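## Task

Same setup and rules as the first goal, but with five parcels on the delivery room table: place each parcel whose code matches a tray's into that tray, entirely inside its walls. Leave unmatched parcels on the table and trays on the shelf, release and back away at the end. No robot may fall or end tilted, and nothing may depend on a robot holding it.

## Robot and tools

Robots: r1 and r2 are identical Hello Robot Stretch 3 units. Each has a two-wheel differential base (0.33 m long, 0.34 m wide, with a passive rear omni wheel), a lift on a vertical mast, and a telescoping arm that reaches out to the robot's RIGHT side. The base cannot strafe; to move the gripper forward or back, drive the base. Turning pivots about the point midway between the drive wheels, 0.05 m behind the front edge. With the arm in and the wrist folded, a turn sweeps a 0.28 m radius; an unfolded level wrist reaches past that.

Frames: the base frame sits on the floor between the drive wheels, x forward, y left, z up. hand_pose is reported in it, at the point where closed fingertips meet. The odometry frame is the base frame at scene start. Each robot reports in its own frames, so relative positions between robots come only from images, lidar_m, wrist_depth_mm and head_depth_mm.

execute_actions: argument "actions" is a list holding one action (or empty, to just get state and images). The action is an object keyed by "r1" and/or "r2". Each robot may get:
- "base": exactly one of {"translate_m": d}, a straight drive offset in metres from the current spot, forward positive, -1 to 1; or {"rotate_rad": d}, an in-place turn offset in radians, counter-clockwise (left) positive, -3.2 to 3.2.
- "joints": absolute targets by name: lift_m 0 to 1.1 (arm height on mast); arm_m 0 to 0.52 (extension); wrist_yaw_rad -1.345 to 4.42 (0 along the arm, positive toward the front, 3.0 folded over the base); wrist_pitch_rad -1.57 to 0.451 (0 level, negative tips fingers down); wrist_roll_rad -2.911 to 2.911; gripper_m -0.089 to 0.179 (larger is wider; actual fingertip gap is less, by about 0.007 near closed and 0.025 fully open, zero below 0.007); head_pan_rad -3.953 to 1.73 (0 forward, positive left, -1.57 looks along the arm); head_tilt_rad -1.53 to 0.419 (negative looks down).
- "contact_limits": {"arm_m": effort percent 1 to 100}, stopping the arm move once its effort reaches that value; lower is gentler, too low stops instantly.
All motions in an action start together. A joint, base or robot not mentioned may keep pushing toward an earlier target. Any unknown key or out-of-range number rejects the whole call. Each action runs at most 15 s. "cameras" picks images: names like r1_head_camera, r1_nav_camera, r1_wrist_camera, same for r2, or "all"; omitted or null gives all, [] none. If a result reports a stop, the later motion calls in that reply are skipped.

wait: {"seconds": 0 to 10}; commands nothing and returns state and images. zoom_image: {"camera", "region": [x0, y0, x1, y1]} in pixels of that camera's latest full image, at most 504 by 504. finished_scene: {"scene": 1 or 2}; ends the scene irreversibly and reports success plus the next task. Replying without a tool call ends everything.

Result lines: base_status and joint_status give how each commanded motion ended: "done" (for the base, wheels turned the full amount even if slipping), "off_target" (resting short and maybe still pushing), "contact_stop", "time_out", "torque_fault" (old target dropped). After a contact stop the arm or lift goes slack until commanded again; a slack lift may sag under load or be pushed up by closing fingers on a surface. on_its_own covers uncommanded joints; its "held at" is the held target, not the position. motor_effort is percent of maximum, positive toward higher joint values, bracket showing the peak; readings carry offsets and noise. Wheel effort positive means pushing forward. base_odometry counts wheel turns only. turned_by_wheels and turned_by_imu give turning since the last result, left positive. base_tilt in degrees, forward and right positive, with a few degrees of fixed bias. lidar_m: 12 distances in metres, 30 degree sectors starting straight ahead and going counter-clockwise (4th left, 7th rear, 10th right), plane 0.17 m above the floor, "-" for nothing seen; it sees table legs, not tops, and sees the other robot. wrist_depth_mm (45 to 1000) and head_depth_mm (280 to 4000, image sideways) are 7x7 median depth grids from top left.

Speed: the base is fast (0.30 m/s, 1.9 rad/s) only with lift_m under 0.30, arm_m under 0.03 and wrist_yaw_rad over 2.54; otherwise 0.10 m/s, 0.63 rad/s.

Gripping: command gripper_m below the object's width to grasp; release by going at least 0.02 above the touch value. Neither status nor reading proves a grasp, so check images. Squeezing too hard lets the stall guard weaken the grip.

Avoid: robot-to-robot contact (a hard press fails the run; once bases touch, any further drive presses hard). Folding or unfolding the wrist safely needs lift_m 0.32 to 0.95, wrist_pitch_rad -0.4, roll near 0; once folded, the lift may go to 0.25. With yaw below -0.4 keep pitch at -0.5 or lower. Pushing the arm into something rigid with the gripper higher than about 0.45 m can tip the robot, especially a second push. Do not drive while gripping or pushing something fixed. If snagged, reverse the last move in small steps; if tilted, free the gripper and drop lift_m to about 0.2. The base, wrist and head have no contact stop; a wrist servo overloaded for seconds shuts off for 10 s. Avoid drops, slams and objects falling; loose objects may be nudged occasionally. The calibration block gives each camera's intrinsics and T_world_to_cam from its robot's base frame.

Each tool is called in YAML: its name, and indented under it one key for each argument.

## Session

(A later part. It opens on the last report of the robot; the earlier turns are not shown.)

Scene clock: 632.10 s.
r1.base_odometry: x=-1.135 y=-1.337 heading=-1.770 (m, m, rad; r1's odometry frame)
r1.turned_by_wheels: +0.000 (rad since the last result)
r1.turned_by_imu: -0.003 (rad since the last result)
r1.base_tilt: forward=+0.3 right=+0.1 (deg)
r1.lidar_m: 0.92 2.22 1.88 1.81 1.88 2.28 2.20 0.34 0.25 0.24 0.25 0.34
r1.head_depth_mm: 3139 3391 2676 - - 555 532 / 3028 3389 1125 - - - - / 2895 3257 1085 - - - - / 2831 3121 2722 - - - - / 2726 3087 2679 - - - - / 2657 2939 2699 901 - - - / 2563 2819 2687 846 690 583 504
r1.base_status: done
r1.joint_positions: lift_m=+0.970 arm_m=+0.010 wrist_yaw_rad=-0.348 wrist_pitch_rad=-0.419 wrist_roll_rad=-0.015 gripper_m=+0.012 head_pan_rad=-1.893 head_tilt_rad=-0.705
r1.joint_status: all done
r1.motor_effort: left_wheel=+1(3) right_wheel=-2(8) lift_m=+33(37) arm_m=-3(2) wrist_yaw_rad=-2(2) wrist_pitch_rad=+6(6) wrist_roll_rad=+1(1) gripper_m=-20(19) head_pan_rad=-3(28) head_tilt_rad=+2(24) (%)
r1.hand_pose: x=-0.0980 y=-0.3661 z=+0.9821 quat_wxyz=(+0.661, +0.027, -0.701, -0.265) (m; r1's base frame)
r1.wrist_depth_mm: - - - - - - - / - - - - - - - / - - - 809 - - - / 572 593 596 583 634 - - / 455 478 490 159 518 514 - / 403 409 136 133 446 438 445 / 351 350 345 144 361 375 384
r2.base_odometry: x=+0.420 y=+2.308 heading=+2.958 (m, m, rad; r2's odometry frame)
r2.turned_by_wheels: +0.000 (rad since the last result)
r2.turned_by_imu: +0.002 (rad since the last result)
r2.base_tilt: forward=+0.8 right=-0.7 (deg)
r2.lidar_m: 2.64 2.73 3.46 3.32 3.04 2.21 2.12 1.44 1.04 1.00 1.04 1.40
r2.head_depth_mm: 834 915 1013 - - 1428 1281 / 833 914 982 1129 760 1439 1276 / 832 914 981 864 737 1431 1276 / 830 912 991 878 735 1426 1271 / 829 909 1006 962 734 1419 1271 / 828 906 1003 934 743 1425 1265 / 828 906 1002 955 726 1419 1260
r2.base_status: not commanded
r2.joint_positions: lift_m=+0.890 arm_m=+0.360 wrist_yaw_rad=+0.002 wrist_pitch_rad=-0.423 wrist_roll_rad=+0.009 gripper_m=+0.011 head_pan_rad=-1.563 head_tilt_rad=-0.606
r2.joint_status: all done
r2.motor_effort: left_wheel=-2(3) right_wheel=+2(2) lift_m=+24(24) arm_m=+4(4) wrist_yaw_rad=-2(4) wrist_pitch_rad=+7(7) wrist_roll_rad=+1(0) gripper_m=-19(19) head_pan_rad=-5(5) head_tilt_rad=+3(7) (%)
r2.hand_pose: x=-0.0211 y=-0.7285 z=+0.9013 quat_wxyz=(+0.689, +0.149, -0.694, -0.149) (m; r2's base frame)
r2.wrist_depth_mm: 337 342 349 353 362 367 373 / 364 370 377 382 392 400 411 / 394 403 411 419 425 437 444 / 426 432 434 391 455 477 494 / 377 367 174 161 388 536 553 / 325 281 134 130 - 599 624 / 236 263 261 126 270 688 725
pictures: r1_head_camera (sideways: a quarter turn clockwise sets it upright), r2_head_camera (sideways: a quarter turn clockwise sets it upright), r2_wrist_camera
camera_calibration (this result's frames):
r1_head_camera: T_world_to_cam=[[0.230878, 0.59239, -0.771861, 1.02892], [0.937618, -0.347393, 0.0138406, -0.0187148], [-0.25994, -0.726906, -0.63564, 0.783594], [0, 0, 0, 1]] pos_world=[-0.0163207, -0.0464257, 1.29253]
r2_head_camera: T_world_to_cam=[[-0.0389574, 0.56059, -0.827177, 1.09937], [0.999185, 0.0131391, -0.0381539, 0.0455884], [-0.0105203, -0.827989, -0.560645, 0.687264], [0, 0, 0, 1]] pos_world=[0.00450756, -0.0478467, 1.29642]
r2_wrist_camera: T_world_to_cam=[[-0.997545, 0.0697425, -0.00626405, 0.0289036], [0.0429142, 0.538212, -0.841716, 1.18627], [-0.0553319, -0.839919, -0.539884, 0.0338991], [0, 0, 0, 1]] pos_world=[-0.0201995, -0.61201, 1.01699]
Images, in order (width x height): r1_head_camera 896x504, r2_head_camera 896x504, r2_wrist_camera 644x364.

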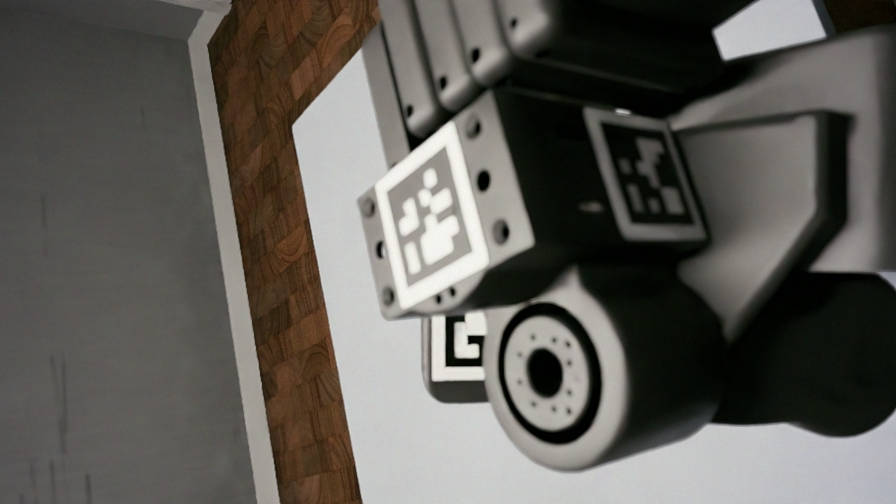

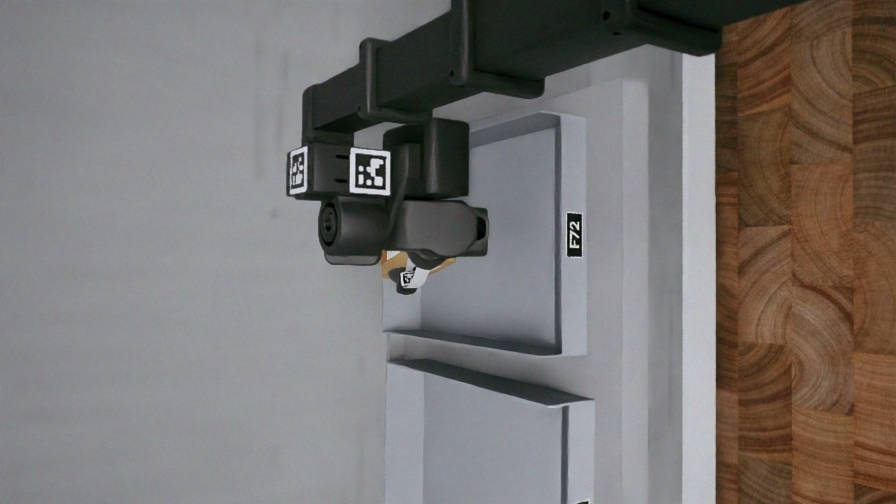

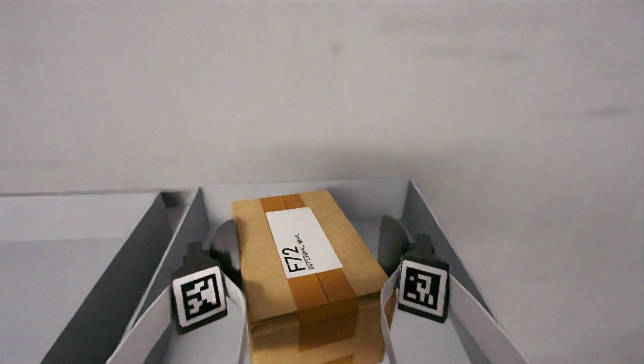

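execute_actions:
  actions:
    - {"r1":{"base":{"translate_m":-0.11}},"r2":{"joints":{"lift_m":0.79}}}
  cameras: ["r2_head_camera","r2_wrist_camera"]

Scene clock: 637.40 s.
r1.base_odometry: x=-1.114 y=-1.229 heading=-1.770 (m, m, rad; r1's odometry frame)
r1.turned_by_wheels: +0.000 (rad since the last result)
r1.turned_by_imu: -0.001 (rad since the last result)
r1.base_tilt: forward=+0.3 right=+0.1 (deg)
r1.lidar_m: 0.92 2.33 1.87 1.81 1.88 2.16 2.09 0.34 0.25 0.24 0.25 0.34
r1.head_depth_mm: 3052 3286 2656 - - 553 532 / 3027 3324 2665 - - - - / 2910 3206 2658 - - - - / 2806 3153 2751 - - - - / 2780 3041 2707 - - - - / 2617 2918 2730 896 - - - / 2557 2841 2675 847 689 581 504
r1.base_status: done
r1.joint_positions: lift_m=+0.970 arm_m=+0.010 wrist_yaw_rad=-0.348 wrist_pitch_rad=-0.419 wrist_roll_rad=-0.015 gripper_m=+0.012 head_pan_rad=-1.893 head_tilt_rad=-0.705
r1.joint_status: not commanded
r1.motor_effort: left_wheel=+1(2) right_wheel=-2(7) lift_m=+33(33) arm_m=-3(3) wrist_yaw_rad=-2(2) wrist_pitch_rad=+6(6) wrist_roll_rad=+1(2) gripper_m=-19(19) head_pan_rad=-3(2) head_tilt_rad=+2(2) (%)
r1.hand_pose: x=-0.0980 y=-0.3661 z=+0.9821 quat_wxyz=(+0.661, +0.027, -0.701, -0.265) (m; r1's base frame)
r1.wrist_depth_mm: - - - - - - - / - - - - - - - / - - - 816 - - - / 581 593 603 584 640 - - / 472 475 489 159 521 - - / 402 409 136 134 444 438 - / 348 352 341 143 354 376 390
r2.base_odometry: x=+0.420 y=+2.308 heading=+2.958 (m, m, rad; r2's odometry frame)
r2.turned_by_wheels: +0.000 (rad since the last result)
r2.turned_by_imu: +0.001 (rad since the last result)
r2.base_tilt: forward=+0.9 right=-0.6 (deg)
r2.lidar_m: 2.65 2.73 3.44 3.31 3.05 2.20 2.12 1.44 1.04 1.00 1.04 1.41
r2.head_depth_mm: 832 915 1012 1137 1263 - - / 833 916 1010 1095 - 1439 1276 / 831 911 1010 1003 726 1430 1279 / 830 911 1010 1003 735 1428 1269 / 829 910 1006 962 733 1423 1271 / 829 907 1001 934 744 1418 1274 / 827 906 1005 954 728 1418 1267
r2.base_status: not commanded
r2.joint_positions: lift_m=+0.790 arm_m=+0.360 wrist_yaw_rad=+0.002 wrist_pitch_rad=-0.423 wrist_roll_rad=+0.009 gripper_m=+0.011 head_pan_rad=-1.563 head_tilt_rad=-0.606
r2.joint_status: all done
r2.motor_effort: left_wheel=-3(2) right_wheel=+2(2) lift_m=+18(23) arm_m=+3(3) wrist_yaw_rad=-3(2) wrist_pitch_rad=+7(7) wrist_roll_rad=+1(1) gripper_m=-19(19) head_pan_rad=-3(4) head_tilt_rad=+3(2) (%)
r2.hand_pose: x=-0.0211 y=-0.7285 z=+0.8017 quat_wxyz=(+0.689, +0.149, -0.694, -0.149) (m; r2's base frame)
r2.wrist_depth_mm: 339 344 347 355 361 367 376 / 364 369 377 383 387 399 405 / 316 296 342 350 347 433 447 / 217 250 309 308 302 236 495 / 165 223 174 160 254 208 525 / 159 198 134 130 - 194 144 / 157 169 161 127 166 171 145
pictures: r2_head_camera (sideways: a quarter turn clockwise sets it upright), r2_wrist_camera
camera_calibration (this result's frames):
r2_head_camera: T_world_to_cam=[[-0.0389574, 0.56059, -0.827177, 1.09937], [0.999185, 0.0131391, -0.0381539, 0.0455884], [-0.0105203, -0.827989, -0.560645, 0.687264], [0, 0, 0, 1]] pos_world=[0.00450756, -0.0478467, 1.29642]
r2_wrist_camera: T_world_to_cam=[[-0.997545, 0.0697425, -0.00626409, 0.0282799], [0.0429142, 0.538212, -0.841716, 1.10242], [-0.055332, -0.839919, -0.539884, -0.0198876], [0, 0, 0, 1]] pos_world=[-0.0201995, -0.612013, 0.917365]
Images, in order (width x height): r2_head_camera 896x504, r2_wrist_camera 644x364.

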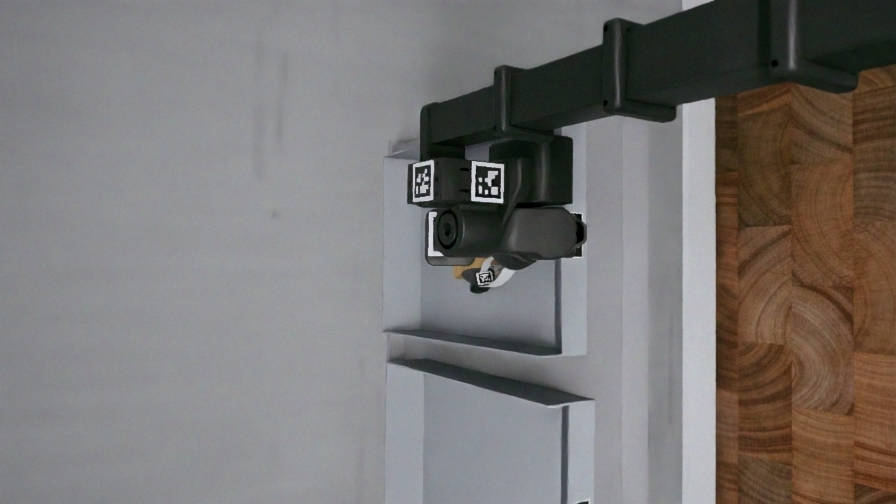

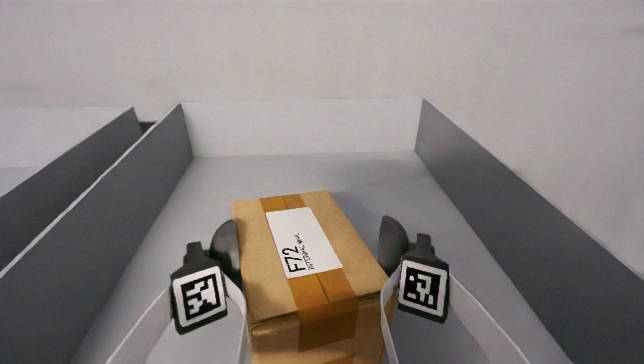

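execute_actions:
  actions:
    - {"r1":{"base":{"translate_m":-0.05}},"r2":{"joints":{"lift_m":0.783}}}
  cameras: ["r2_wrist_camera"]

Scene clock: 642.63 s.
r1.base_odometry: x=-1.104 y=-1.180 heading=-1.770 (m, m, rad; r1's odometry frame)
r1.turned_by_wheels: +0.000 (rad since the last result)
r1.turned_by_imu: -0.001 (rad since the last result)
r1.base_tilt: forward=+0.3 right=+0.1 (deg)
r1.lidar_m: 0.92 2.38 1.88 1.81 1.88 2.11 2.04 0.34 0.25 0.24 0.25 0.34
r1.head_depth_mm: 2973 3207 2673 - - 554 531 / 3015 3359 2674 - - - - / 2951 3233 2665 - - - - / 2818 3157 2731 - - - - / 2726 3075 2683 - - - - / 2637 2939 2689 901 - - - / 2549 2833 2716 846 689 581 504
r1.base_status: done
r1.joint_positions: lift_m=+0.970 arm_m=+0.010 wrist_yaw_rad=-0.348 wrist_pitch_rad=-0.419 wrist_roll_rad=-0.015 gripper_m=+0.012 head_pan_rad=-1.893 head_tilt_rad=-0.705
r1.joint_status: not commanded
r1.motor_effort: left_wheel=+1(4) right_wheel=-3(7) lift_m=+33(33) arm_m=-3(3) wrist_yaw_rad=-2(2) wrist_pitch_rad=+6(6) wrist_roll_rad=+1(1) gripper_m=-19(20) head_pan_rad=-2(2) head_tilt_rad=+1(2) (%)
r1.hand_pose: x=-0.0980 y=-0.3661 z=+0.9821 quat_wxyz=(+0.661, +0.027, -0.701, -0.265) (m; r1's base frame)
r1.wrist_depth_mm: - - - - - - - / - - - - - - - / - - - - - - - / 579 597 581 620 - - - / 473 483 490 158 515 - - / 403 410 136 133 443 463 - / 347 351 344 144 357 377 -
r2.base_odometry: x=+0.420 y=+2.308 heading=+2.958 (m, m, rad; r2's odometry frame)
r2.turned_by_wheels: +0.000 (rad since the last result)
r2.turned_by_imu: +0.001 (rad since the last result)
r2.base_tilt: forward=+0.9 right=-0.6 (deg)
r2.lidar_m: 2.65 2.74 3.47 3.32 3.07 2.21 2.12 1.44 1.04 1.00 1.04 1.41
r2.head_depth_mm: 834 916 1015 1137 1262 - - / 833 914 1009 1100 - 1437 1278 / 831 913 1007 1006 716 1428 1279 / 832 912 1007 1005 733 1426 1274 / 829 911 1006 964 733 1428 1268 / 829 908 1005 935 744 1424 1268 / 829 905 1003 955 728 1416 1265
r2.base_status: not commanded
r2.joint_positions: lift_m=+0.783 arm_m=+0.360 wrist_yaw_rad=+0.002 wrist_pitch_rad=-0.413 wrist_roll_rad=+0.009 gripper_m=+0.011 head_pan_rad=-1.563 head_tilt_rad=-0.606
r2.joint_status: all done
r2.motor_effort: left_wheel=-3(3) right_wheel=+2(2) lift_m=+17(18) arm_m=+3(3) wrist_yaw_rad=-2(2) wrist_pitch_rad=+4(7) wrist_roll_rad=+1(1) gripper_m=-19(19) head_pan_rad=-4(3) head_tilt_rad=+2(3) (%)
r2.hand_pose: x=-0.0211 y=-0.7297 z=+0.7970 quat_wxyz=(+0.689, +0.145, -0.695, -0.145) (m; r2's base frame)
r2.wrist_depth_mm: 338 343 349 354 361 365 377 / 362 368 373 377 384 398 405 / 311 295 343 346 343 425 439 / 214 233 303 304 301 220 486 / 164 219 172 159 249 209 165 / 159 196 134 130 136 188 144 / 156 166 156 127 161 166 144
pictures: r2_wrist_camera
camera_calibration (this result's frames):
r2_wrist_camera: T_world_to_cam=[[-0.997545, 0.0696787, -0.00696641, 0.0288521], [0.0429252, 0.52985, -0.847004, 1.09727], [-0.055327, -0.845224, -0.531541, -0.0339846], [0, 0, 0, 1]] pos_world=[-0.0201994, -0.612122, 0.911526]
Images, in order (width x height): r2_wrist_camera 644x364.

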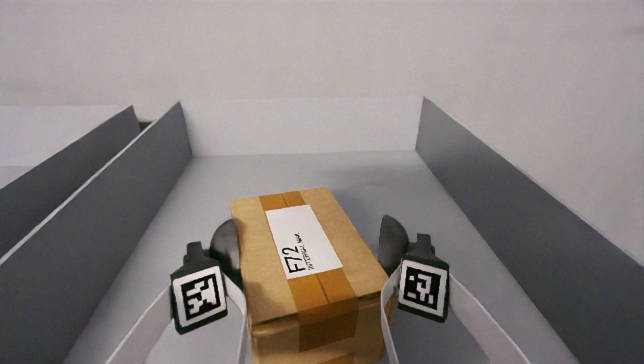

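Contact (pitch relaxed). Release and raise.

execute_actions:
  actions:
    - {"r1":{"base":{"translate_m":-0.13}},"r2":{"joints":{"gripper_m":0.12,"lift_m":0.787}}}
  cameras: ["r2_wrist_camera"]

execute_actions:
  actions:
    - {"r1":{"base":{"translate_m":-0.1}},"r2":{"joints":{"lift_m":0.89}}}
  cameras: ["r2_wrist_camera"]

Scene clock: 647.27 s.
r1.base_odometry: x=-1.078 y=-1.053 heading=-1.770 (m, m, rad; r1's odometry frame)
r1.turned_by_wheels: +0.000 (rad since the last result)
r1.turned_by_imu: -0.001 (rad since the last result)
r1.base_tilt: forward=+0.3 right=+0.0 (deg)
r1.lidar_m: 0.92 2.51 1.88 1.81 1.88 1.98 1.91 0.33 0.25 0.24 0.25 0.34
r1.head_depth_mm: 2812 2966 2671 - - 553 531 / 3011 3368 2664 - - - - / 2920 3232 2695 - - - - / 2835 3144 2754 - - - - / 2740 3077 2703 - - - - / 2671 2936 2653 901 - - - / 2585 2795 2710 789 689 580 504
r1.base_status: done
r1.joint_positions: lift_m=+0.970 arm_m=+0.010 wrist_yaw_rad=-0.348 wrist_pitch_rad=-0.419 wrist_roll_rad=-0.015 gripper_m=+0.012 head_pan_rad=-1.893 head_tilt_rad=-0.705
r1.joint_status: not commanded
r1.motor_effort: left_wheel=+1(3) right_wheel=-2(6) lift_m=+33(34) arm_m=-3(3) wrist_yaw_rad=-2(2) wrist_pitch_rad=+6(6) wrist_roll_rad=+1(1) gripper_m=-19(19) head_pan_rad=-2(2) head_tilt_rad=+2(2) (%)
r1.hand_pose: x=-0.0980 y=-0.3661 z=+0.9821 quat_wxyz=(+0.661, +0.027, -0.701, -0.265) (m; r1's base frame)
r1.wrist_depth_mm: - - - - - - - / - - - - - - - / - - - - - - - / 579 588 599 638 - - - / 470 477 484 159 - - - / 398 411 136 133 - - - / 348 357 340 144 358 - -
r2.base_odometry: x=+0.420 y=+2.308 heading=+2.958 (m, m, rad; r2's odometry frame)
r2.turned_by_wheels: +0.000 (rad since the last result)
r2.turned_by_imu: +0.001 (rad since the last result)
r2.base_tilt: forward=+0.8 right=-0.7 (deg)
r2.lidar_m: 2.65 2.74 3.47 3.31 3.07 2.20 2.12 1.44 1.04 1.00 1.04 1.41
r2.head_depth_mm: 833 916 1013 1131 1265 - - / 832 912 1012 1096 - 1440 1275 / 835 913 1008 1004 716 1439 1274 / 833 912 1006 1001 733 1426 1273 / 828 910 1004 963 732 1426 1267 / 829 911 1004 937 744 1420 1268 / 829 907 1005 954 728 1423 1264
r2.base_status: not commanded
r2.joint_positions: lift_m=+0.787 arm_m=+0.360 wrist_yaw_rad=+0.002 wrist_pitch_rad=-0.418 wrist_roll_rad=+0.009 gripper_m=+0.120 head_pan_rad=-1.563 head_tilt_rad=-0.606
r2.joint_status: all done
r2.motor_effort: left_wheel=-3(3) right_wheel=+2(2) lift_m=+24(26) arm_m=+3(3) wrist_yaw_rad=-2(2) wrist_pitch_rad=+6(6) wrist_roll_rad=+1(1) gripper_m=+0(82) head_pan_rad=-2(4) head_tilt_rad=+2(3) (%)
r2.hand_pose: x=-0.0211 y=-0.7291 z=+0.7994 quat_wxyz=(+0.689, +0.147, -0.694, -0.147) (m; r2's base frame)
r2.wrist_depth_mm: 337 342 350 352 361 368 373 / 364 369 373 377 387 398 407 / 315 296 342 351 346 428 445 / 215 250 306 308 303 219 487 / 165 215 222 163 247 207 164 / 159 192 188 135 185 185 143 / 153 163 163 129 163 163 141
pictures: r2_wrist_camera
camera_calibration (this result's frames):
r2_wrist_camera: T_world_to_cam=[[-0.997545, 0.0697144, -0.00660493, 0.0285604], [0.0429235, 0.534206, -0.844264, 1.09992], [-0.0553289, -0.842475, -0.535887, -0.0267024], [0, 0, 0, 1]] pos_world=[-0.0201997, -0.612073, 0.914505]
Images, in order (width x height): r2_wrist_camera 644x364.

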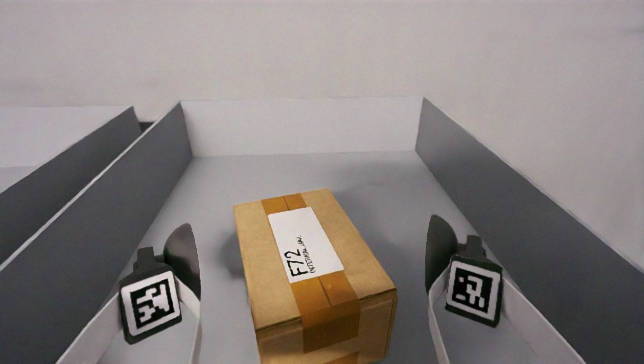

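Scene clock: 649.23 s.
r1.base_odometry: x=-1.058 y=-0.955 heading=-1.770 (m, m, rad; r1's odometry frame)
r1.turned_by_wheels: +0.000 (rad since the last result)
r1.turned_by_imu: -0.001 (rad since the last result)
r1.base_tilt: forward=+0.3 right=+0.0 (deg)
r1.lidar_m: 0.92 2.58 1.88 1.81 1.88 1.87 1.80 1.87 0.25 0.24 0.25 0.34
r1.head_depth_mm: 2664 2830 2638 - - 1360 1253 / 2991 3262 2663 - - - - / 2891 3236 2701 - - - - / 2842 3136 2722 - - - - / 2706 3027 2690 - - - - / 2658 2919 2705 902 - - - / 2583 2857 2695 846 687 582 504
r1.base_status: done
r1.joint_positions: lift_m=+0.970 arm_m=+0.010 wrist_yaw_rad=-0.348 wrist_pitch_rad=-0.419 wrist_roll_rad=-0.015 gripper_m=+0.012 head_pan_rad=-1.893 head_tilt_rad=-0.705
r1.joint_status: not commanded
r1.motor_effort: left_wheel=+1(2) right_wheel=-3(8) lift_m=+34(34) arm_m=-3(3) wrist_yaw_rad=-2(2) wrist_pitch_rad=+6(6) wrist_roll_rad=+1(1) gripper_m=-19(19) head_pan_rad=-2(2) head_tilt_rad=+2(2) (%)
r1.hand_pose: x=-0.0980 y=-0.3661 z=+0.9821 quat_wxyz=(+0.661, +0.027, -0.701, -0.265) (m; r1's base frame)
r1.wrist_depth_mm: - - - - - - - / - - - - - - - / - - - - - - - / 574 590 612 - - - - / 455 473 491 159 - - - / 400 413 136 133 - - - / 352 352 344 143 - - -
r2.base_odometry: x=+0.420 y=+2.308 heading=+2.958 (m, m, rad; r2's odometry frame)
r2.turned_by_wheels: +0.000 (rad since the last result)
r2.turned_by_imu: +0.000 (rad since the last result)
r2.base_tilt: forward=+1.0 right=-0.6 (deg)
r2.lidar_m: 2.65 2.74 3.45 3.32 3.06 2.21 2.12 1.45 1.04 1.00 1.04 1.40
r2.head_depth_mm: 834 913 1011 - - 1427 1274 / 834 913 982 1129 761 1432 1280 / 833 910 977 866 738 1440 1277 / 831 908 989 892 735 1430 1275 / 831 910 1008 926 733 1430 1269 / 829 907 1004 935 742 1418 1265 / 827 908 1001 954 730 1419 1269
r2.base_status: not commanded
r2.joint_positions: lift_m=+0.890 arm_m=+0.360 wrist_yaw_rad=+0.002 wrist_pitch_rad=-0.418 wrist_roll_rad=+0.009 gripper_m=+0.120 head_pan_rad=-1.563 head_tilt_rad=-0.606
r2.joint_status: all done
r2.motor_effort: left_wheel=-3(3) right_wheel=+2(2) lift_m=+24(26) arm_m=+3(3) wrist_yaw_rad=-2(1) wrist_pitch_rad=+6(6) wrist_roll_rad=+1(1) gripper_m=+2(1) head_pan_rad=-4(4) head_tilt_rad=+2(3) (%)
r2.hand_pose: x=-0.0211 y=-0.7291 z=+0.9024 quat_wxyz=(+0.689, +0.147, -0.694, -0.147) (m; r2's base frame)
r2.wrist_depth_mm: 336 343 350 354 360 369 375 / 364 371 378 385 393 398 409 / 395 399 408 417 430 434 443 / 422 432 436 437 449 482 490 / 374 369 386 403 384 528 546 / 331 268 330 328 323 591 625 / 271 263 271 232 280 246 708
pictures: r2_wrist_camera
camera_calibration (this result's frames):
r2_wrist_camera: T_world_to_cam=[[-0.997545, 0.0697146, -0.00660497, 0.029241], [0.0429236, 0.534206, -0.844264, 1.1869], [-0.0553291, -0.842475, -0.535887, 0.0285056], [0, 0, 0, 1]] pos_world=[-0.0201997, -0.612073, 1.01753]
Images, in order (width x height): r2_wrist_camera 644x364.

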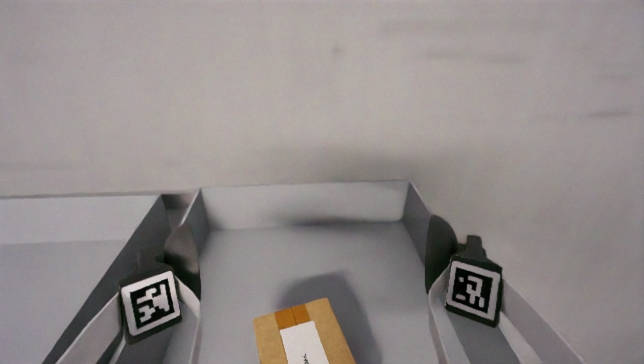

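execute_actions:
  actions:
    - {"r1":{"base":{"translate_m":-0.19}},"r2":{"joints":{"arm_m":0.16,"head_pan_rad":-0.95,"head_tilt_rad":-0.55}}}
  cameras: ["r2_head_camera"]

execute_actions:
  actions:
    - {"r1":{"base":{"rotate_rad":0.39}},"r2":{"joints":{"arm_m":0.0}}}
  cameras: ["r2_head_camera","r2_wrist_camera"]

Scene clock: 656.13 s.
r1.base_odometry: x=-1.021 y=-0.769 heading=-1.769 (m, m, rad; r1's odometry frame)
r1.turned_by_wheels: +0.000 (rad since the last result)
r1.turned_by_imu: -0.002 (rad since the last result)
r1.base_tilt: forward=+0.3 right=+0.0 (deg)
r1.lidar_m: 0.92 2.58 1.88 1.81 1.88 1.68 1.62 1.67 2.28 0.24 0.24 0.34
r1.head_depth_mm: 2376 2561 2531 - - 1351 1256 / 2772 2989 2673 - - - - / 2923 3225 2695 - - - - / 2836 3178 2734 - - - - / 2754 3036 2693 - - - - / 2650 2954 2692 2235 - - - / 2552 2797 2740 1891 689 582 505
r1.base_status: done
r1.joint_positions: lift_m=+0.970 arm_m=+0.010 wrist_yaw_rad=-0.348 wrist_pitch_rad=-0.419 wrist_roll_rad=-0.015 gripper_m=+0.012 head_pan_rad=-1.893 head_tilt_rad=-0.705
r1.joint_status: not commanded
r1.motor_effort: left_wheel=+2(2) right_wheel=-2(8) lift_m=+33(33) arm_m=-3(3) wrist_yaw_rad=-2(2) wrist_pitch_rad=+6(6) wrist_roll_rad=+1(1) gripper_m=-19(19) head_pan_rad=-3(3) head_tilt_rad=+2(2) (%)
r1.hand_pose: x=-0.0980 y=-0.3661 z=+0.9821 quat_wxyz=(+0.661, +0.027, -0.701, -0.265) (m; r1's base frame)
r1.wrist_depth_mm: - - - - - - - / - - - - - - - / - - - - - - - / 571 592 - - - - - / 465 495 - 159 - - - / 400 407 136 133 - - - / 346 368 - 143 - - -
r2.base_odometry: x=+0.420 y=+2.308 heading=+2.958 (m, m, rad; r2's odometry frame)
r2.turned_by_wheels: +0.000 (rad since the last result)
r2.turned_by_imu: +0.001 (rad since the last result)
r2.base_tilt: forward=+1.0 right=-0.5 (deg)
r2.lidar_m: 2.65 2.74 3.47 3.32 3.06 2.20 2.12 1.44 1.04 1.00 1.04 1.41
r2.head_depth_mm: 850 912 980 992 804 690 1318 / 895 963 1042 1023 806 1377 1321 / 946 1023 1111 985 777 1473 1314 / 1003 1088 1178 1049 810 1545 1315 / 1068 1164 1281 1047 881 1564 1312 / 1141 1252 1391 1004 1742 1549 1302 / 1226 1355 1515 1688 1859 1545 1303
r2.base_status: not commanded
r2.joint_positions: lift_m=+0.890 arm_m=+0.160 wrist_yaw_rad=+0.002 wrist_pitch_rad=-0.418 wrist_roll_rad=+0.009 gripper_m=+0.120 head_pan_rad=-0.957 head_tilt_rad=-0.557
r2.joint_status: all done
r2.motor_effort: left_wheel=-2(3) right_wheel=+2(2) lift_m=+24(24) arm_m=-4(6) wrist_yaw_rad=-3(1) wrist_pitch_rad=+6(6) wrist_roll_rad=+1(1) gripper_m=+1(2) head_pan_rad=+4(44) head_tilt_rad=+2(6) (%)
r2.hand_pose: x=-0.0211 y=-0.5296 z=+0.9024 quat_wxyz=(+0.689, +0.147, -0.694, -0.147) (m; r2's base frame)
r2.wrist_depth_mm: 508 517 526 532 541 554 573 / 554 563 566 574 596 609 615 / 571 588 598 584 638 655 688 / 490 514 488 513 546 731 740 / 403 387 383 374 394 794 829 / 330 268 329 329 313 894 917 / 265 274 278 283 283 292 -
pictures: r2_head_camera (sideways: a quarter turn clockwise sets it upright)
camera_calibration (this result's frames):
r2_head_camera: T_world_to_cam=[[-0.327489, 0.404565, -0.853861, 1.13592], [0.814757, 0.578531, -0.0383788, 0.0470087], [0.478458, -0.708258, -0.519084, 0.630209], [0, 0, 0, 1]] pos_world=[0.0321725, -0.0404005, 1.29886]
Images, in order (width x height): r2_head_camera 896x504.

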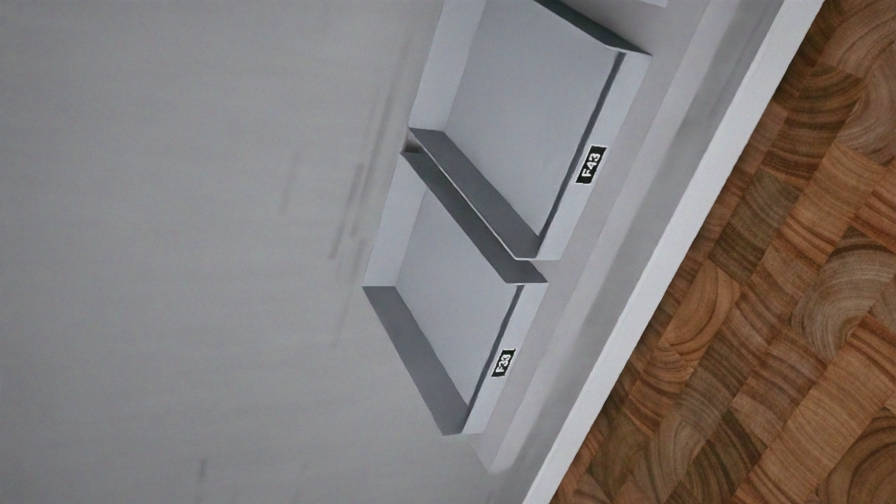

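Scene clock: 658.57 s.
r1.base_odometry: x=-1.021 y=-0.769 heading=-1.380 (m, m, rad; r1's odometry frame)
r1.turned_by_wheels: +0.390 (rad since the last result)
r1.turned_by_imu: +0.384 (rad since the last result)
r1.base_tilt: forward=+0.3 right=+0.1 (deg)
r1.lidar_m: 2.74 1.97 1.81 1.82 1.76 1.62 1.64 2.03 0.88 0.24 0.30 0.62
r1.head_depth_mm: 2647 2956 2698 - - 1348 1256 / 2638 2954 2685 - - - - / 2659 2948 2692 - - - - / 2636 2902 2761 - - - - / 2671 2983 2673 - - - - / 2687 2949 2692 901 - - - / 2689 2976 2692 818 689 583 504
r1.base_status: done
r1.joint_positions: lift_m=+0.970 arm_m=+0.010 wrist_yaw_rad=-0.348 wrist_pitch_rad=-0.419 wrist_roll_rad=-0.015 gripper_m=+0.012 head_pan_rad=-1.893 head_tilt_rad=-0.705
r1.joint_status: not commanded
r1.motor_effort: left_wheel=-4(7) right_wheel=+3(8) lift_m=+33(34) arm_m=-3(3) wrist_yaw_rad=-2(2) wrist_pitch_rad=+6(6) wrist_roll_rad=+1(1) gripper_m=-19(19) head_pan_rad=-1(3) head_tilt_rad=+2(2) (%)
r1.hand_pose: x=-0.0980 y=-0.3661 z=+0.9821 quat_wxyz=(+0.661, +0.027, -0.701, -0.265) (m; r1's base frame)
r1.wrist_depth_mm: - - - - - - - / - - - - - - - / 739 772 - - - - - / 584 559 598 639 - - - / 475 484 490 158 - - - / 402 411 136 133 - - - / 349 354 344 144 - - -
r2.base_odometry: x=+0.420 y=+2.308 heading=+2.958 (m, m, rad; r2's odometry frame)
r2.turned_by_wheels: +0.000 (rad since the last result)
r2.turned_by_imu: +0.001 (rad since the last result)
r2.base_tilt: forward=+0.8 right=-0.6 (deg)
r2.lidar_m: 2.65 2.74 3.47 3.32 3.06 2.20 2.12 1.44 1.04 1.00 1.03 1.40
r2.head_depth_mm: 851 910 981 992 806 692 1317 / 894 962 1040 1021 802 1385 1312 / 946 1025 1111 985 779 1476 1317 / 1001 1087 1179 1050 812 1539 1316 / 1070 1166 1285 1045 881 1558 1308 / 1143 1249 1394 998 1743 1557 1310 / 1229 1358 1520 1694 1859 1551 1305
r2.base_status: not commanded
r2.joint_positions: lift_m=+0.890 arm_m=+0.000 wrist_yaw_rad=+0.002 wrist_pitch_rad=-0.418 wrist_roll_rad=+0.009 gripper_m=+0.120 head_pan_rad=-0.957 head_tilt_rad=-0.557
r2.joint_status: all done
r2.motor_effort: left_wheel=-3(3) right_wheel=+2(2) lift_m=+24(24) arm_m=-4(2) wrist_yaw_rad=-2(3) wrist_pitch_rad=+6(6) wrist_roll_rad=+0(1) gripper_m=+1(1) head_pan_rad=+4(4) head_tilt_rad=+3(4) (%)
r2.hand_pose: x=-0.0211 y=-0.3696 z=+0.9024 quat_wxyz=(+0.689, +0.147, -0.694, -0.147) (m; r2's base frame)
r2.wrist_depth_mm: 651 666 666 682 694 698 718 / 688 707 720 728 743 774 781 / 607 663 670 705 803 833 841 / 491 519 487 495 863 899 933 / 390 392 409 407 414 - - / - 391 - - - - - / - - - - - - -
pictures: r2_head_camera (sideways: a quarter turn clockwise sets it upright), r2_wrist_camera
camera_calibration (this result's frames):
r2_head_camera: T_world_to_cam=[[-0.327479, 0.404522, -0.853885, 1.13595], [0.814739, 0.578556, -0.0383789, 0.047009], [0.478495, -0.708262, -0.519045, 0.630157], [0, 0, 0, 1]] pos_world=[0.0321739, -0.0403997, 1.29886]
r2_wrist_camera: T_world_to_cam=[[-0.997543, 0.0697487, -0.00660485, 0.00418323], [0.0429418, 0.534204, -0.844264, 0.994853], [-0.055358, -0.842473, -0.535887, 0.331379], [0, 0, 0, 1]] pos_world=[-0.0202034, -0.252568, 1.01753]
Images, in order (width x height): r2_head_camera 896x504, r2_wrist_camera 644x364.

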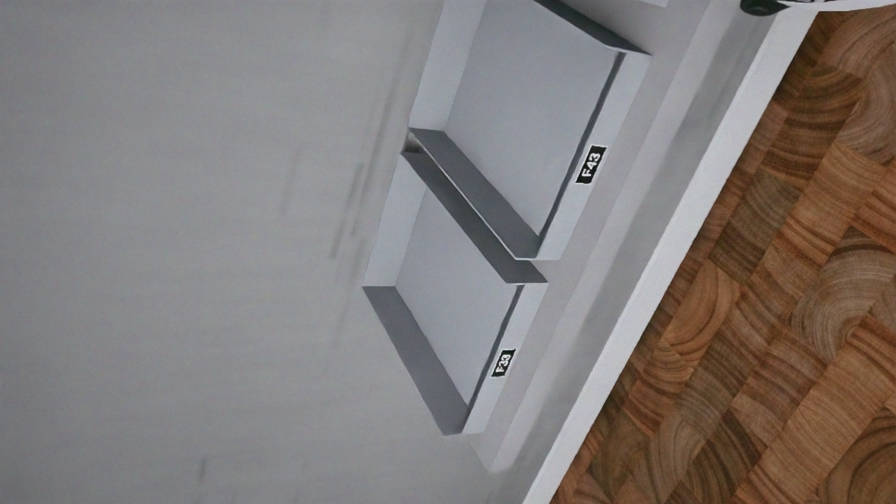

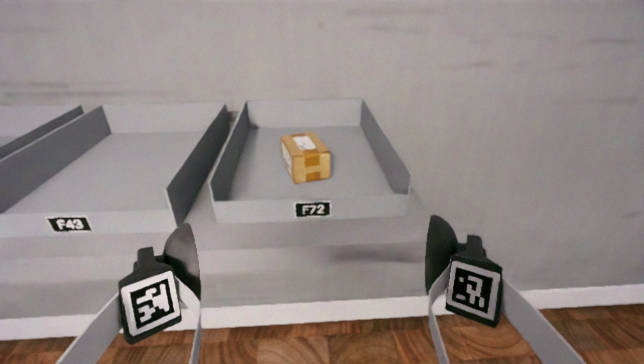

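zoom_image:
  camera: "r2_head_camera"
  region: [470, 330, 540, 395]

zoom_image:
  camera: "r2_head_camera"
  region: [560, 130, 630, 200]

Region (470, 330, 540, 395) of r2_head_camera's 896x504 image, scaled by 7.200, with more detail than that image has; it fills the top 468 rows of this view, and the rest is white.

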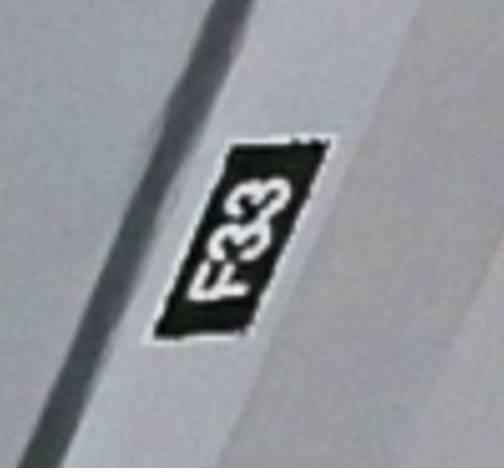

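Region (560, 130, 630, 200) of r2_head_camera's 896x504 image, scaled by 7.200, with more detail than that image has.

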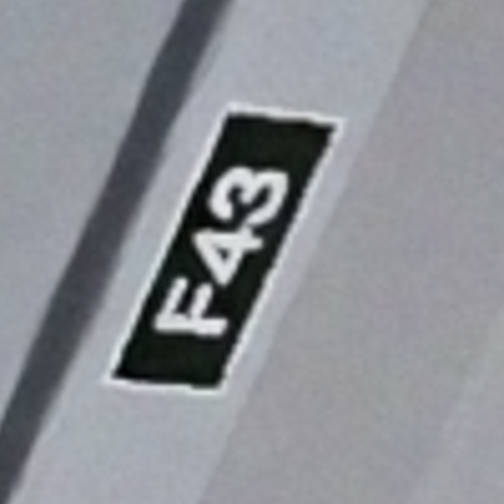

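execute_actions:
  actions:
    - {"r1":{"base":{"translate_m":-0.27}},"r2":{"base":{"rotate_rad":1.525},"joints":{"lift_m":0.63,"wrist_yaw_rad":2.62,"wrist_pitch_rad":-0.4,"head_pan_rad":0.0,"head_tilt_rad":-0.2}}}
  cameras: []

execute_actions:
  actions:
    - {"r1":{"base":{"translate_m":-0.34}},"r2":{"base":{"translate_m":0.34},"joints":{"lift_m":0.28}}}
  cameras: ["r2_head_camera"]

Scene clock: 674.13 s.
r1.base_odometry: x=-1.072 y=-0.504 heading=-1.380 (m, m, rad; r1's odometry frame)
r1.turned_by_wheels: +0.000 (rad since the last result)
r1.turned_by_imu: -0.003 (rad since the last result)
r1.base_tilt: forward=+0.3 right=+0.0 (deg)
r1.lidar_m: 2.99 2.08 1.91 1.93 1.49 1.37 1.38 1.71 2.88 0.83 0.32 0.34
r1.head_depth_mm: 2556 2844 2671 - - 1360 1256 / 2546 2825 2682 - - - - / 2591 2823 2700 - - - - / 2564 2867 2765 - - - - / 2567 2855 2689 - - - - / 2584 2878 2663 2168 - - - / 2604 2893 2699 874 1570 1434 1242
r1.base_status: done
r1.joint_positions: lift_m=+0.970 arm_m=+0.010 wrist_yaw_rad=-0.348 wrist_pitch_rad=-0.419 wrist_roll_rad=-0.015 gripper_m=+0.012 head_pan_rad=-1.893 head_tilt_rad=-0.705
r1.joint_status: not commanded
r1.motor_effort: left_wheel=-3(8) right_wheel=+3(3) lift_m=+33(33) arm_m=-3(3) wrist_yaw_rad=-2(2) wrist_pitch_rad=+6(6) wrist_roll_rad=+1(1) gripper_m=-19(19) head_pan_rad=-3(2) head_tilt_rad=+1(2) (%)
r1.hand_pose: x=-0.0980 y=-0.3661 z=+0.9821 quat_wxyz=(+0.661, +0.027, -0.701, -0.265) (m; r1's base frame)
r1.wrist_depth_mm: - - - - - - - / - - - - - - - / - - - - - - - / 586 597 - - - - - / 481 480 712 159 - - - / 405 427 136 133 - - - / 347 430 - 144 - - -
r2.base_odometry: x=+0.420 y=+2.308 heading=-1.800 (m, m, rad; r2's odometry frame)
r2.turned_by_wheels: +1.525 (rad since the last result)
r2.turned_by_imu: +1.514 (rad since the last result)
r2.base_tilt: forward=+0.8 right=-0.8 (deg)
r2.lidar_m: 3.31 3.24 2.24 2.12 1.53 1.06 1.00 1.02 1.33 2.65 2.71 3.50
r2.head_depth_mm: 3029 3138 3235 3361 3391 2405 1794 / 2980 3136 3198 3326 3361 2402 1800 / 2998 3107 3173 3271 3352 2386 1795 / 2985 3030 - 3296 3325 2388 1792 / 2933 3042 3114 3254 3295 2384 1781 / 2923 3004 3102 3195 3273 2360 1785 / 2882 3016 3082 3182 3276 2374 1791
r2.base_status: done
r2.joint_positions: lift_m=+0.630 arm_m=+0.000 wrist_yaw_rad=+2.617 wrist_pitch_rad=-0.418 wrist_roll_rad=+0.009 gripper_m=+0.120 head_pan_rad=-0.007 head_tilt_rad=-0.211
r2.joint_status: all done
r2.motor_effort: left_wheel=-2(9) right_wheel=+2(4) lift_m=+18(23) arm_m=-4(4) wrist_yaw_rad=+4(4) wrist_pitch_rad=+6(3) wrist_roll_rad=+1(1) gripper_m=+1(1) head_pan_rad=+4(52) head_tilt_rad=+4(25) (%)
r2.hand_pose: x=+0.0911 y=+0.0490 z=+0.6428 quat_wxyz=(+0.321, +0.709, -0.039, +0.627) (m; r2's base frame)
r2.wrist_depth_mm: - - - - - - - / - - - - - - - / - - - - - - - / - - - - - - - / - - - - - - - / - - 975 983 967 - 952 / 865 811 833 835 833 819 849
pictures: none
No camera images: the call's "cameras" was empty. Leave "cameras" out to get every camera's image.

Scene clock: 678.97 s.
r1.base_odometry: x=-1.137 y=-0.170 heading=-1.380 (m, m, rad; r1's odometry frame)
r1.turned_by_wheels: +0.000 (rad since the last result)
r1.turned_by_imu: -0.003 (rad since the last result)
r1.base_tilt: forward=+0.2 right=+0.1 (deg)
r1.lidar_m: 3.32 2.22 2.04 1.76 1.15 1.05 1.06 1.32 2.62 2.77 0.89 0.61
r1.head_depth_mm: 2446 2684 2668 - - 1371 1258 / 2446 2701 2659 - - - - / 2438 2723 2680 - - - - / 2448 2723 2752 - - - - / 2454 2730 2709 - - - - / 2484 2730 2691 2201 - - - / 2459 2785 2687 2063 1695 1431 1239
r1.base_status: done
r1.joint_positions: lift_m=+0.970 arm_m=+0.010 wrist_yaw_rad=-0.348 wrist_pitch_rad=-0.419 wrist_roll_rad=-0.015 gripper_m=+0.012 head_pan_rad=-1.893 head_tilt_rad=-0.705
r1.joint_status: not commanded
r1.motor_effort: left_wheel=-3(8) right_wheel=+3(4) lift_m=+34(34) arm_m=-3(3) wrist_yaw_rad=-2(2) wrist_pitch_rad=+6(6) wrist_roll_rad=+1(1) gripper_m=-19(19) head_pan_rad=-3(1) head_tilt_rad=+3(2) (%)
r1.hand_pose: x=-0.0980 y=-0.3661 z=+0.9821 quat_wxyz=(+0.661, +0.027, -0.701, -0.265) (m; r1's base frame)
r1.wrist_depth_mm: - - - - - - - / - - - - - - - / - - - - - - - / - - - - - - - / - - - 159 - - - / - - 136 133 - - - / 772 - - 143 - - -
r2.base_odometry: x=+0.342 y=+1.977 heading=-1.800 (m, m, rad; r2's odometry frame)
r2.turned_by_wheels: +0.000 (rad since the last result)
r2.turned_by_imu: +0.001 (rad since the last result)
r2.base_tilt: forward=+0.9 right=-0.8 (deg)
r2.lidar_m: 2.97 3.05 2.26 2.14 2.04 1.42 1.34 1.37 1.79 2.63 2.68 3.16
r2.head_depth_mm: 2731 2812 2929 3005 3107 2410 1802 / 2692 2797 2895 2968 3084 2401 1801 / 2706 2742 2867 2947 3033 2378 1788 / 2671 2719 - 2937 2978 2374 1794 / 2645 2722 2822 2896 2993 2383 1792 / 2618 2715 2781 2852 2974 2366 1791 / 2567 2672 2763 2833 2923 2346 1791
r2.base_status: done
r2.joint_positions: lift_m=+0.280 arm_m=+0.000 wrist_yaw_rad=+2.617 wrist_pitch_rad=-0.418 wrist_roll_rad=+0.009 gripper_m=+0.120 head_pan_rad=-0.007 head_tilt_rad=-0.210
r2.joint_status: all done
r2.motor_effort: left_wheel=-3(10) right_wheel=+2(6) lift_m=+18(18) arm_m=-3(4) wrist_yaw_rad=+2(4) wrist_pitch_rad=+6(6) wrist_roll_rad=+1(1) gripper_m=+1(2) head_pan_rad=+5(4) head_tilt_rad=+4(4) (%)
r2.hand_pose: x=+0.0910 y=+0.0490 z=+0.2928 quat_wxyz=(+0.321, +0.709, -0.039, +0.627) (m; r2's base frame)
r2.wrist_depth_mm: - - - - - - - / - - - - - - - / - - - - - - - / 817 814 815 824 816 834 818 / 641 642 649 641 655 646 652 / 530 548 529 533 513 544 529 / 461 - 455 445 447 431 442
pictures: r2_head_camera (sideways: a quarter turn clockwise sets it upright)
camera_calibration (this result's frames):
r2_head_camera: T_world_to_cam=[[-0.198489, -0.0332883, -0.979538, 1.29917], [0.016606, 0.999165, -0.0373202, 0.0505165], [0.979962, -0.0236739, -0.19777, 0.208998], [0, 0, 0, 1]] pos_world=[0.0522221, -0.00227942, 1.31581]
Images, in order (width x height): r2_head_camera 896x504.

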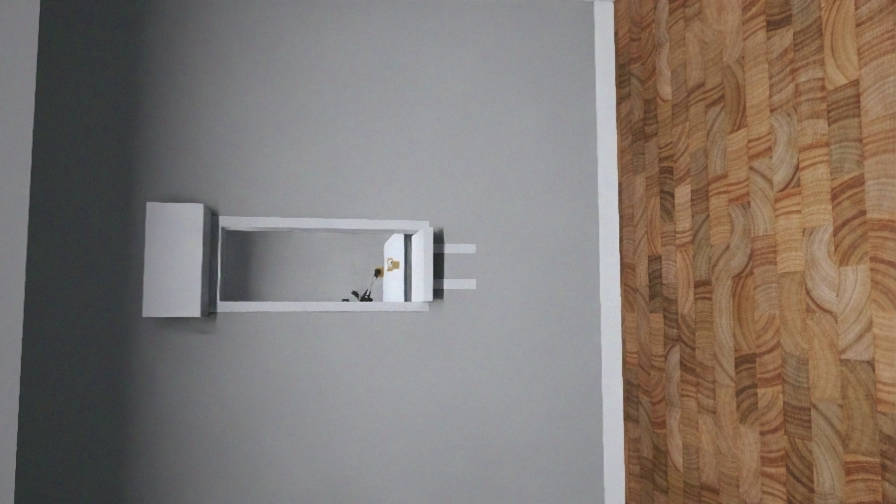

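execute_actions:
  actions:
    - {"r1":{"base":{"translate_m":-0.33},"joints":{"head_pan_rad":-1.9,"head_tilt_rad":-0.45}},"r2":{"base":{"translate_m":1.0}}}
  cameras: []

execute_actions:
  actions:
    - {"r1":{"base":{"rotate_rad":-1.61},"joints":{"arm_m":0.2}},"r2":{"base":{"translate_m":1.0}}}
  cameras: ["r1_wrist_camera","r2_head_camera"]

Scene clock: 687.37 s.
r1.base_odometry: x=-1.199 y=+0.154 heading=-1.380 (m, m, rad; r1's odometry frame)
r1.turned_by_wheels: +0.000 (rad since the last result)
r1.turned_by_imu: -0.003 (rad since the last result)
r1.base_tilt: forward=+0.3 right=+0.0 (deg)
r1.lidar_m: 0.92 2.36 2.16 1.26 0.81 0.75 0.75 0.93 1.84 2.64 1.06 0.92
r1.head_depth_mm: 2300 2406 2592 2763 2342 - - / 2305 2433 2633 2810 2343 - - / 2285 2455 2667 2823 2362 - - / 2265 2469 2680 2805 2337 - - / 2310 2488 2658 2798 2330 - - / 2284 2477 2723 2887 2245 1812 - / 2297 2476 2705 2866 2271 1753 1453
r1.base_status: done
r1.joint_positions: lift_m=+0.970 arm_m=+0.010 wrist_yaw_rad=-0.348 wrist_pitch_rad=-0.419 wrist_roll_rad=-0.015 gripper_m=+0.012 head_pan_rad=-1.893 head_tilt_rad=-0.458
r1.joint_status: all done
r1.motor_effort: left_wheel=-2(8) right_wheel=+2(4) lift_m=+34(33) arm_m=-3(3) wrist_yaw_rad=-2(2) wrist_pitch_rad=+6(6) wrist_roll_rad=+1(1) gripper_m=-19(19) head_pan_rad=-2(3) head_tilt_rad=+3(22) (%)
r1.hand_pose: x=-0.0980 y=-0.3661 z=+0.9821 quat_wxyz=(+0.661, +0.027, -0.701, -0.265) (m; r1's base frame)
r1.wrist_depth_mm: - - - - - - - / - - - - - - - / - - - - - - 974 / - - - - - - 971 / - - - 159 - - 951 / - - 136 134 - - 943 / - - - 144 - - 918
r2.base_odometry: x=+0.115 y=+1.003 heading=-1.800 (m, m, rad; r2's odometry frame)
r2.turned_by_wheels: +0.000 (rad since the last result)
r2.turned_by_imu: +0.002 (rad since the last result)
r2.base_tilt: forward=+1.0 right=-0.7 (deg)
r2.lidar_m: 1.99 2.04 2.34 2.21 2.26 2.46 2.33 2.39 2.71 2.55 2.60 2.10
r2.head_depth_mm: 1812 1870 1931 1995 2074 2125 1811 / 1810 1861 1915 1983 2063 2120 1808 / 1616 1843 1910 1963 2029 2106 1800 / 1595 - - 2811 2021 2071 1794 / 1592 1807 1886 1938 1999 2059 1790 / 1744 1798 1858 1916 1978 2056 1790 / 1733 1775 1836 1900 1964 2033 1777
r2.base_status: done
r2.joint_positions: lift_m=+0.280 arm_m=+0.000 wrist_yaw_rad=+2.618 wrist_pitch_rad=-0.418 wrist_roll_rad=+0.009 gripper_m=+0.120 head_pan_rad=-0.007 head_tilt_rad=-0.210
r2.joint_status: not commanded
r2.motor_effort: left_wheel=-3(8) right_wheel=+2(5) lift_m=+18(18) arm_m=-3(4) wrist_yaw_rad=+2(3) wrist_pitch_rad=+6(6) wrist_roll_rad=+1(1) gripper_m=+1(1) head_pan_rad=+5(5) head_tilt_rad=+5(3) (%)
r2.hand_pose: x=+0.0910 y=+0.0490 z=+0.2928 quat_wxyz=(+0.321, +0.709, -0.038, +0.627) (m; r2's base frame)
r2.wrist_depth_mm: - - - - - - - / - - - - - - - / - - - - - - - / 816 820 806 838 806 812 825 / 636 646 649 633 658 640 641 / 533 549 522 529 522 546 529 / 463 - 452 454 443 434 449
pictures: none
No camera images: the call's "cameras" was empty. Leave "cameras" out to get every camera's image.

Scene clock: 692.37 s.
r1.base_odometry: x=-1.199 y=+0.154 heading=-2.990 (m, m, rad; r1's odometry frame)
r1.turned_by_wheels: -1.610 (rad since the last result)
r1.turned_by_imu: -1.587 (rad since the last result)
r1.base_tilt: forward=+0.3 right=+0.1 (deg)
r1.lidar_m: 2.64 1.06 0.92 0.92 2.39 2.16 1.31 0.82 0.75 0.75 0.91 1.72
r1.head_depth_mm: 617 662 712 774 - - - / 618 660 712 767 - - 1056 / 616 663 715 755 - 959 1037 / 614 659 704 - 868 933 1034 / - - - - - 941 1037 / - - - - - 948 1039 / - - - 3705 - 942 1033
r1.base_status: done
r1.joint_positions: lift_m=+0.970 arm_m=+0.200 wrist_yaw_rad=-0.348 wrist_pitch_rad=-0.419 wrist_roll_rad=-0.015 gripper_m=+0.012 head_pan_rad=-1.893 head_tilt_rad=-0.458
r1.joint_status: all done
r1.motor_effort: left_wheel=+1(5) right_wheel=-3(8) lift_m=+33(33) arm_m=+3(6) wrist_yaw_rad=-2(2) wrist_pitch_rad=+6(6) wrist_roll_rad=+1(1) gripper_m=-19(19) head_pan_rad=-3(2) head_tilt_rad=+3(3) (%)
r1.hand_pose: x=-0.0980 y=-0.5553 z=+0.9821 quat_wxyz=(+0.661, +0.027, -0.701, -0.265) (m; r1's base frame)
r1.wrist_depth_mm: 324 - - - 276 277 277 / 333 - - - 299 303 302 / 339 427 456 468 326 330 328 / 338 347 363 363 355 362 364 / 280 287 288 159 403 405 400 / 468 287 136 134 443 453 448 / 527 523 526 144 526 507 514
r2.base_odometry: x=-0.112 y=+0.029 heading=-1.800 (m, m, rad; r2's odometry frame)
r2.turned_by_wheels: +0.000 (rad since the last result)
r2.turned_by_imu: +0.001 (rad since the last result)
r2.base_tilt: forward=+0.9 right=-0.6 (deg)
r2.lidar_m: 0.99 1.02 1.33 2.27 2.32 3.04 3.33 3.39 2.65 2.47 1.51 1.05
r2.head_depth_mm: 887 915 947 980 1018 1054 1095 / 879 905 933 965 1005 1042 1084 / 2825 - - 2769 1064 1031 1074 / 3019 - - - 1140 1020 1059 / 3055 - - 1449 1132 1012 1047 / 849 875 903 936 965 1001 1036 / 843 869 895 927 957 993 1026
r2.base_status: done
r2.joint_positions: lift_m=+0.280 arm_m=+0.000 wrist_yaw_rad=+2.618 wrist_pitch_rad=-0.418 wrist_roll_rad=+0.009 gripper_m=+0.120 head_pan_rad=-0.007 head_tilt_rad=-0.210
r2.joint_status: not commanded
r2.motor_effort: left_wheel=-3(8) right_wheel=+2(6) lift_m=+18(18) arm_m=-3(4) wrist_yaw_rad=+3(3) wrist_pitch_rad=+6(6) wrist_roll_rad=+1(1) gripper_m=+1(1) head_pan_rad=+5(5) head_tilt_rad=+3(4) (%)
r2.hand_pose: x=+0.0910 y=+0.0490 z=+0.2928 quat_wxyz=(+0.321, +0.709, -0.038, +0.627) (m; r2's base frame)
r2.wrist_depth_mm: - - - - - 877 713 / - - - - - 910 743 / - - - - - 943 784 / 851 818 840 823 815 801 779 / 635 642 639 639 661 640 631 / 529 549 527 525 522 542 525 / 465 - 453 445 451 437 447
pictures: r1_wrist_camera, r2_head_camera (sideways: a quarter turn clockwise sets it upright)
camera_calibration (this result's frames):
r1_wrist_camera: T_world_to_cam=[[-0.947078, 0.313169, 0.0704943, 0.00269893], [0.113935, 0.53325, -0.83825, 1.16916], [-0.300105, -0.785856, -0.54071, 0.230053], [0, 0, 0, 1]] pos_world=[-0.0616126, -0.443513, 1.10425]
r2_head_camera: T_world_to_cam=[[-0.198464, -0.0332935, -0.979542, 1.29918], [0.0165811, 0.999166, -0.03732, 0.0505164], [0.979968, -0.0236486, -0.197747, 0.208967], [0, 0, 0, 1]] pos_world=[0.0522218, -0.00227823, 1.31581]
Images, in order (width x height): r1_wrist_camera 644x364, r2_head_camera 896x504.

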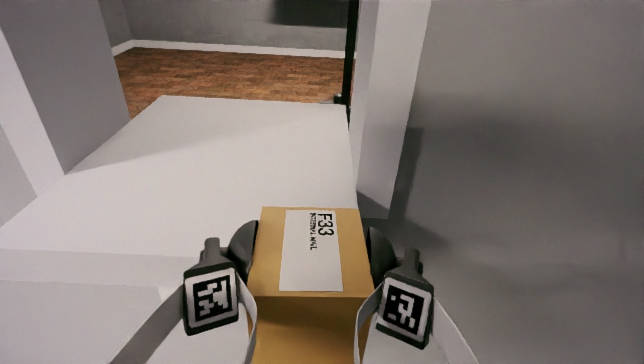

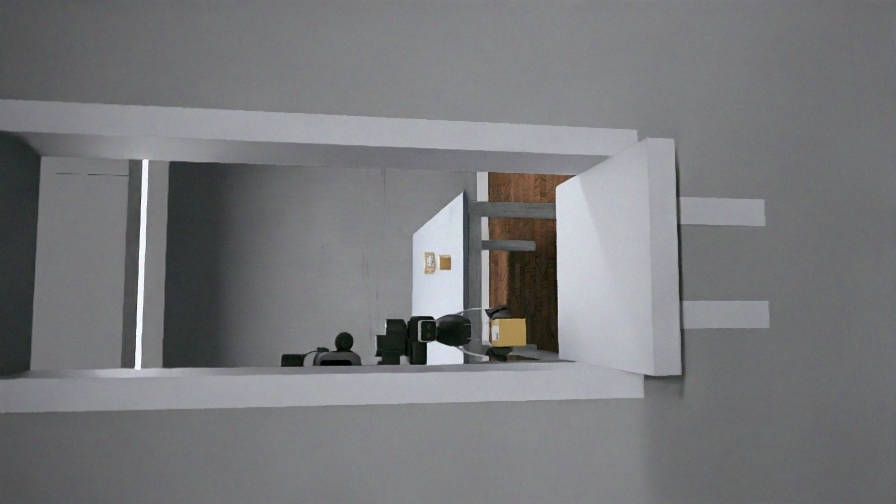

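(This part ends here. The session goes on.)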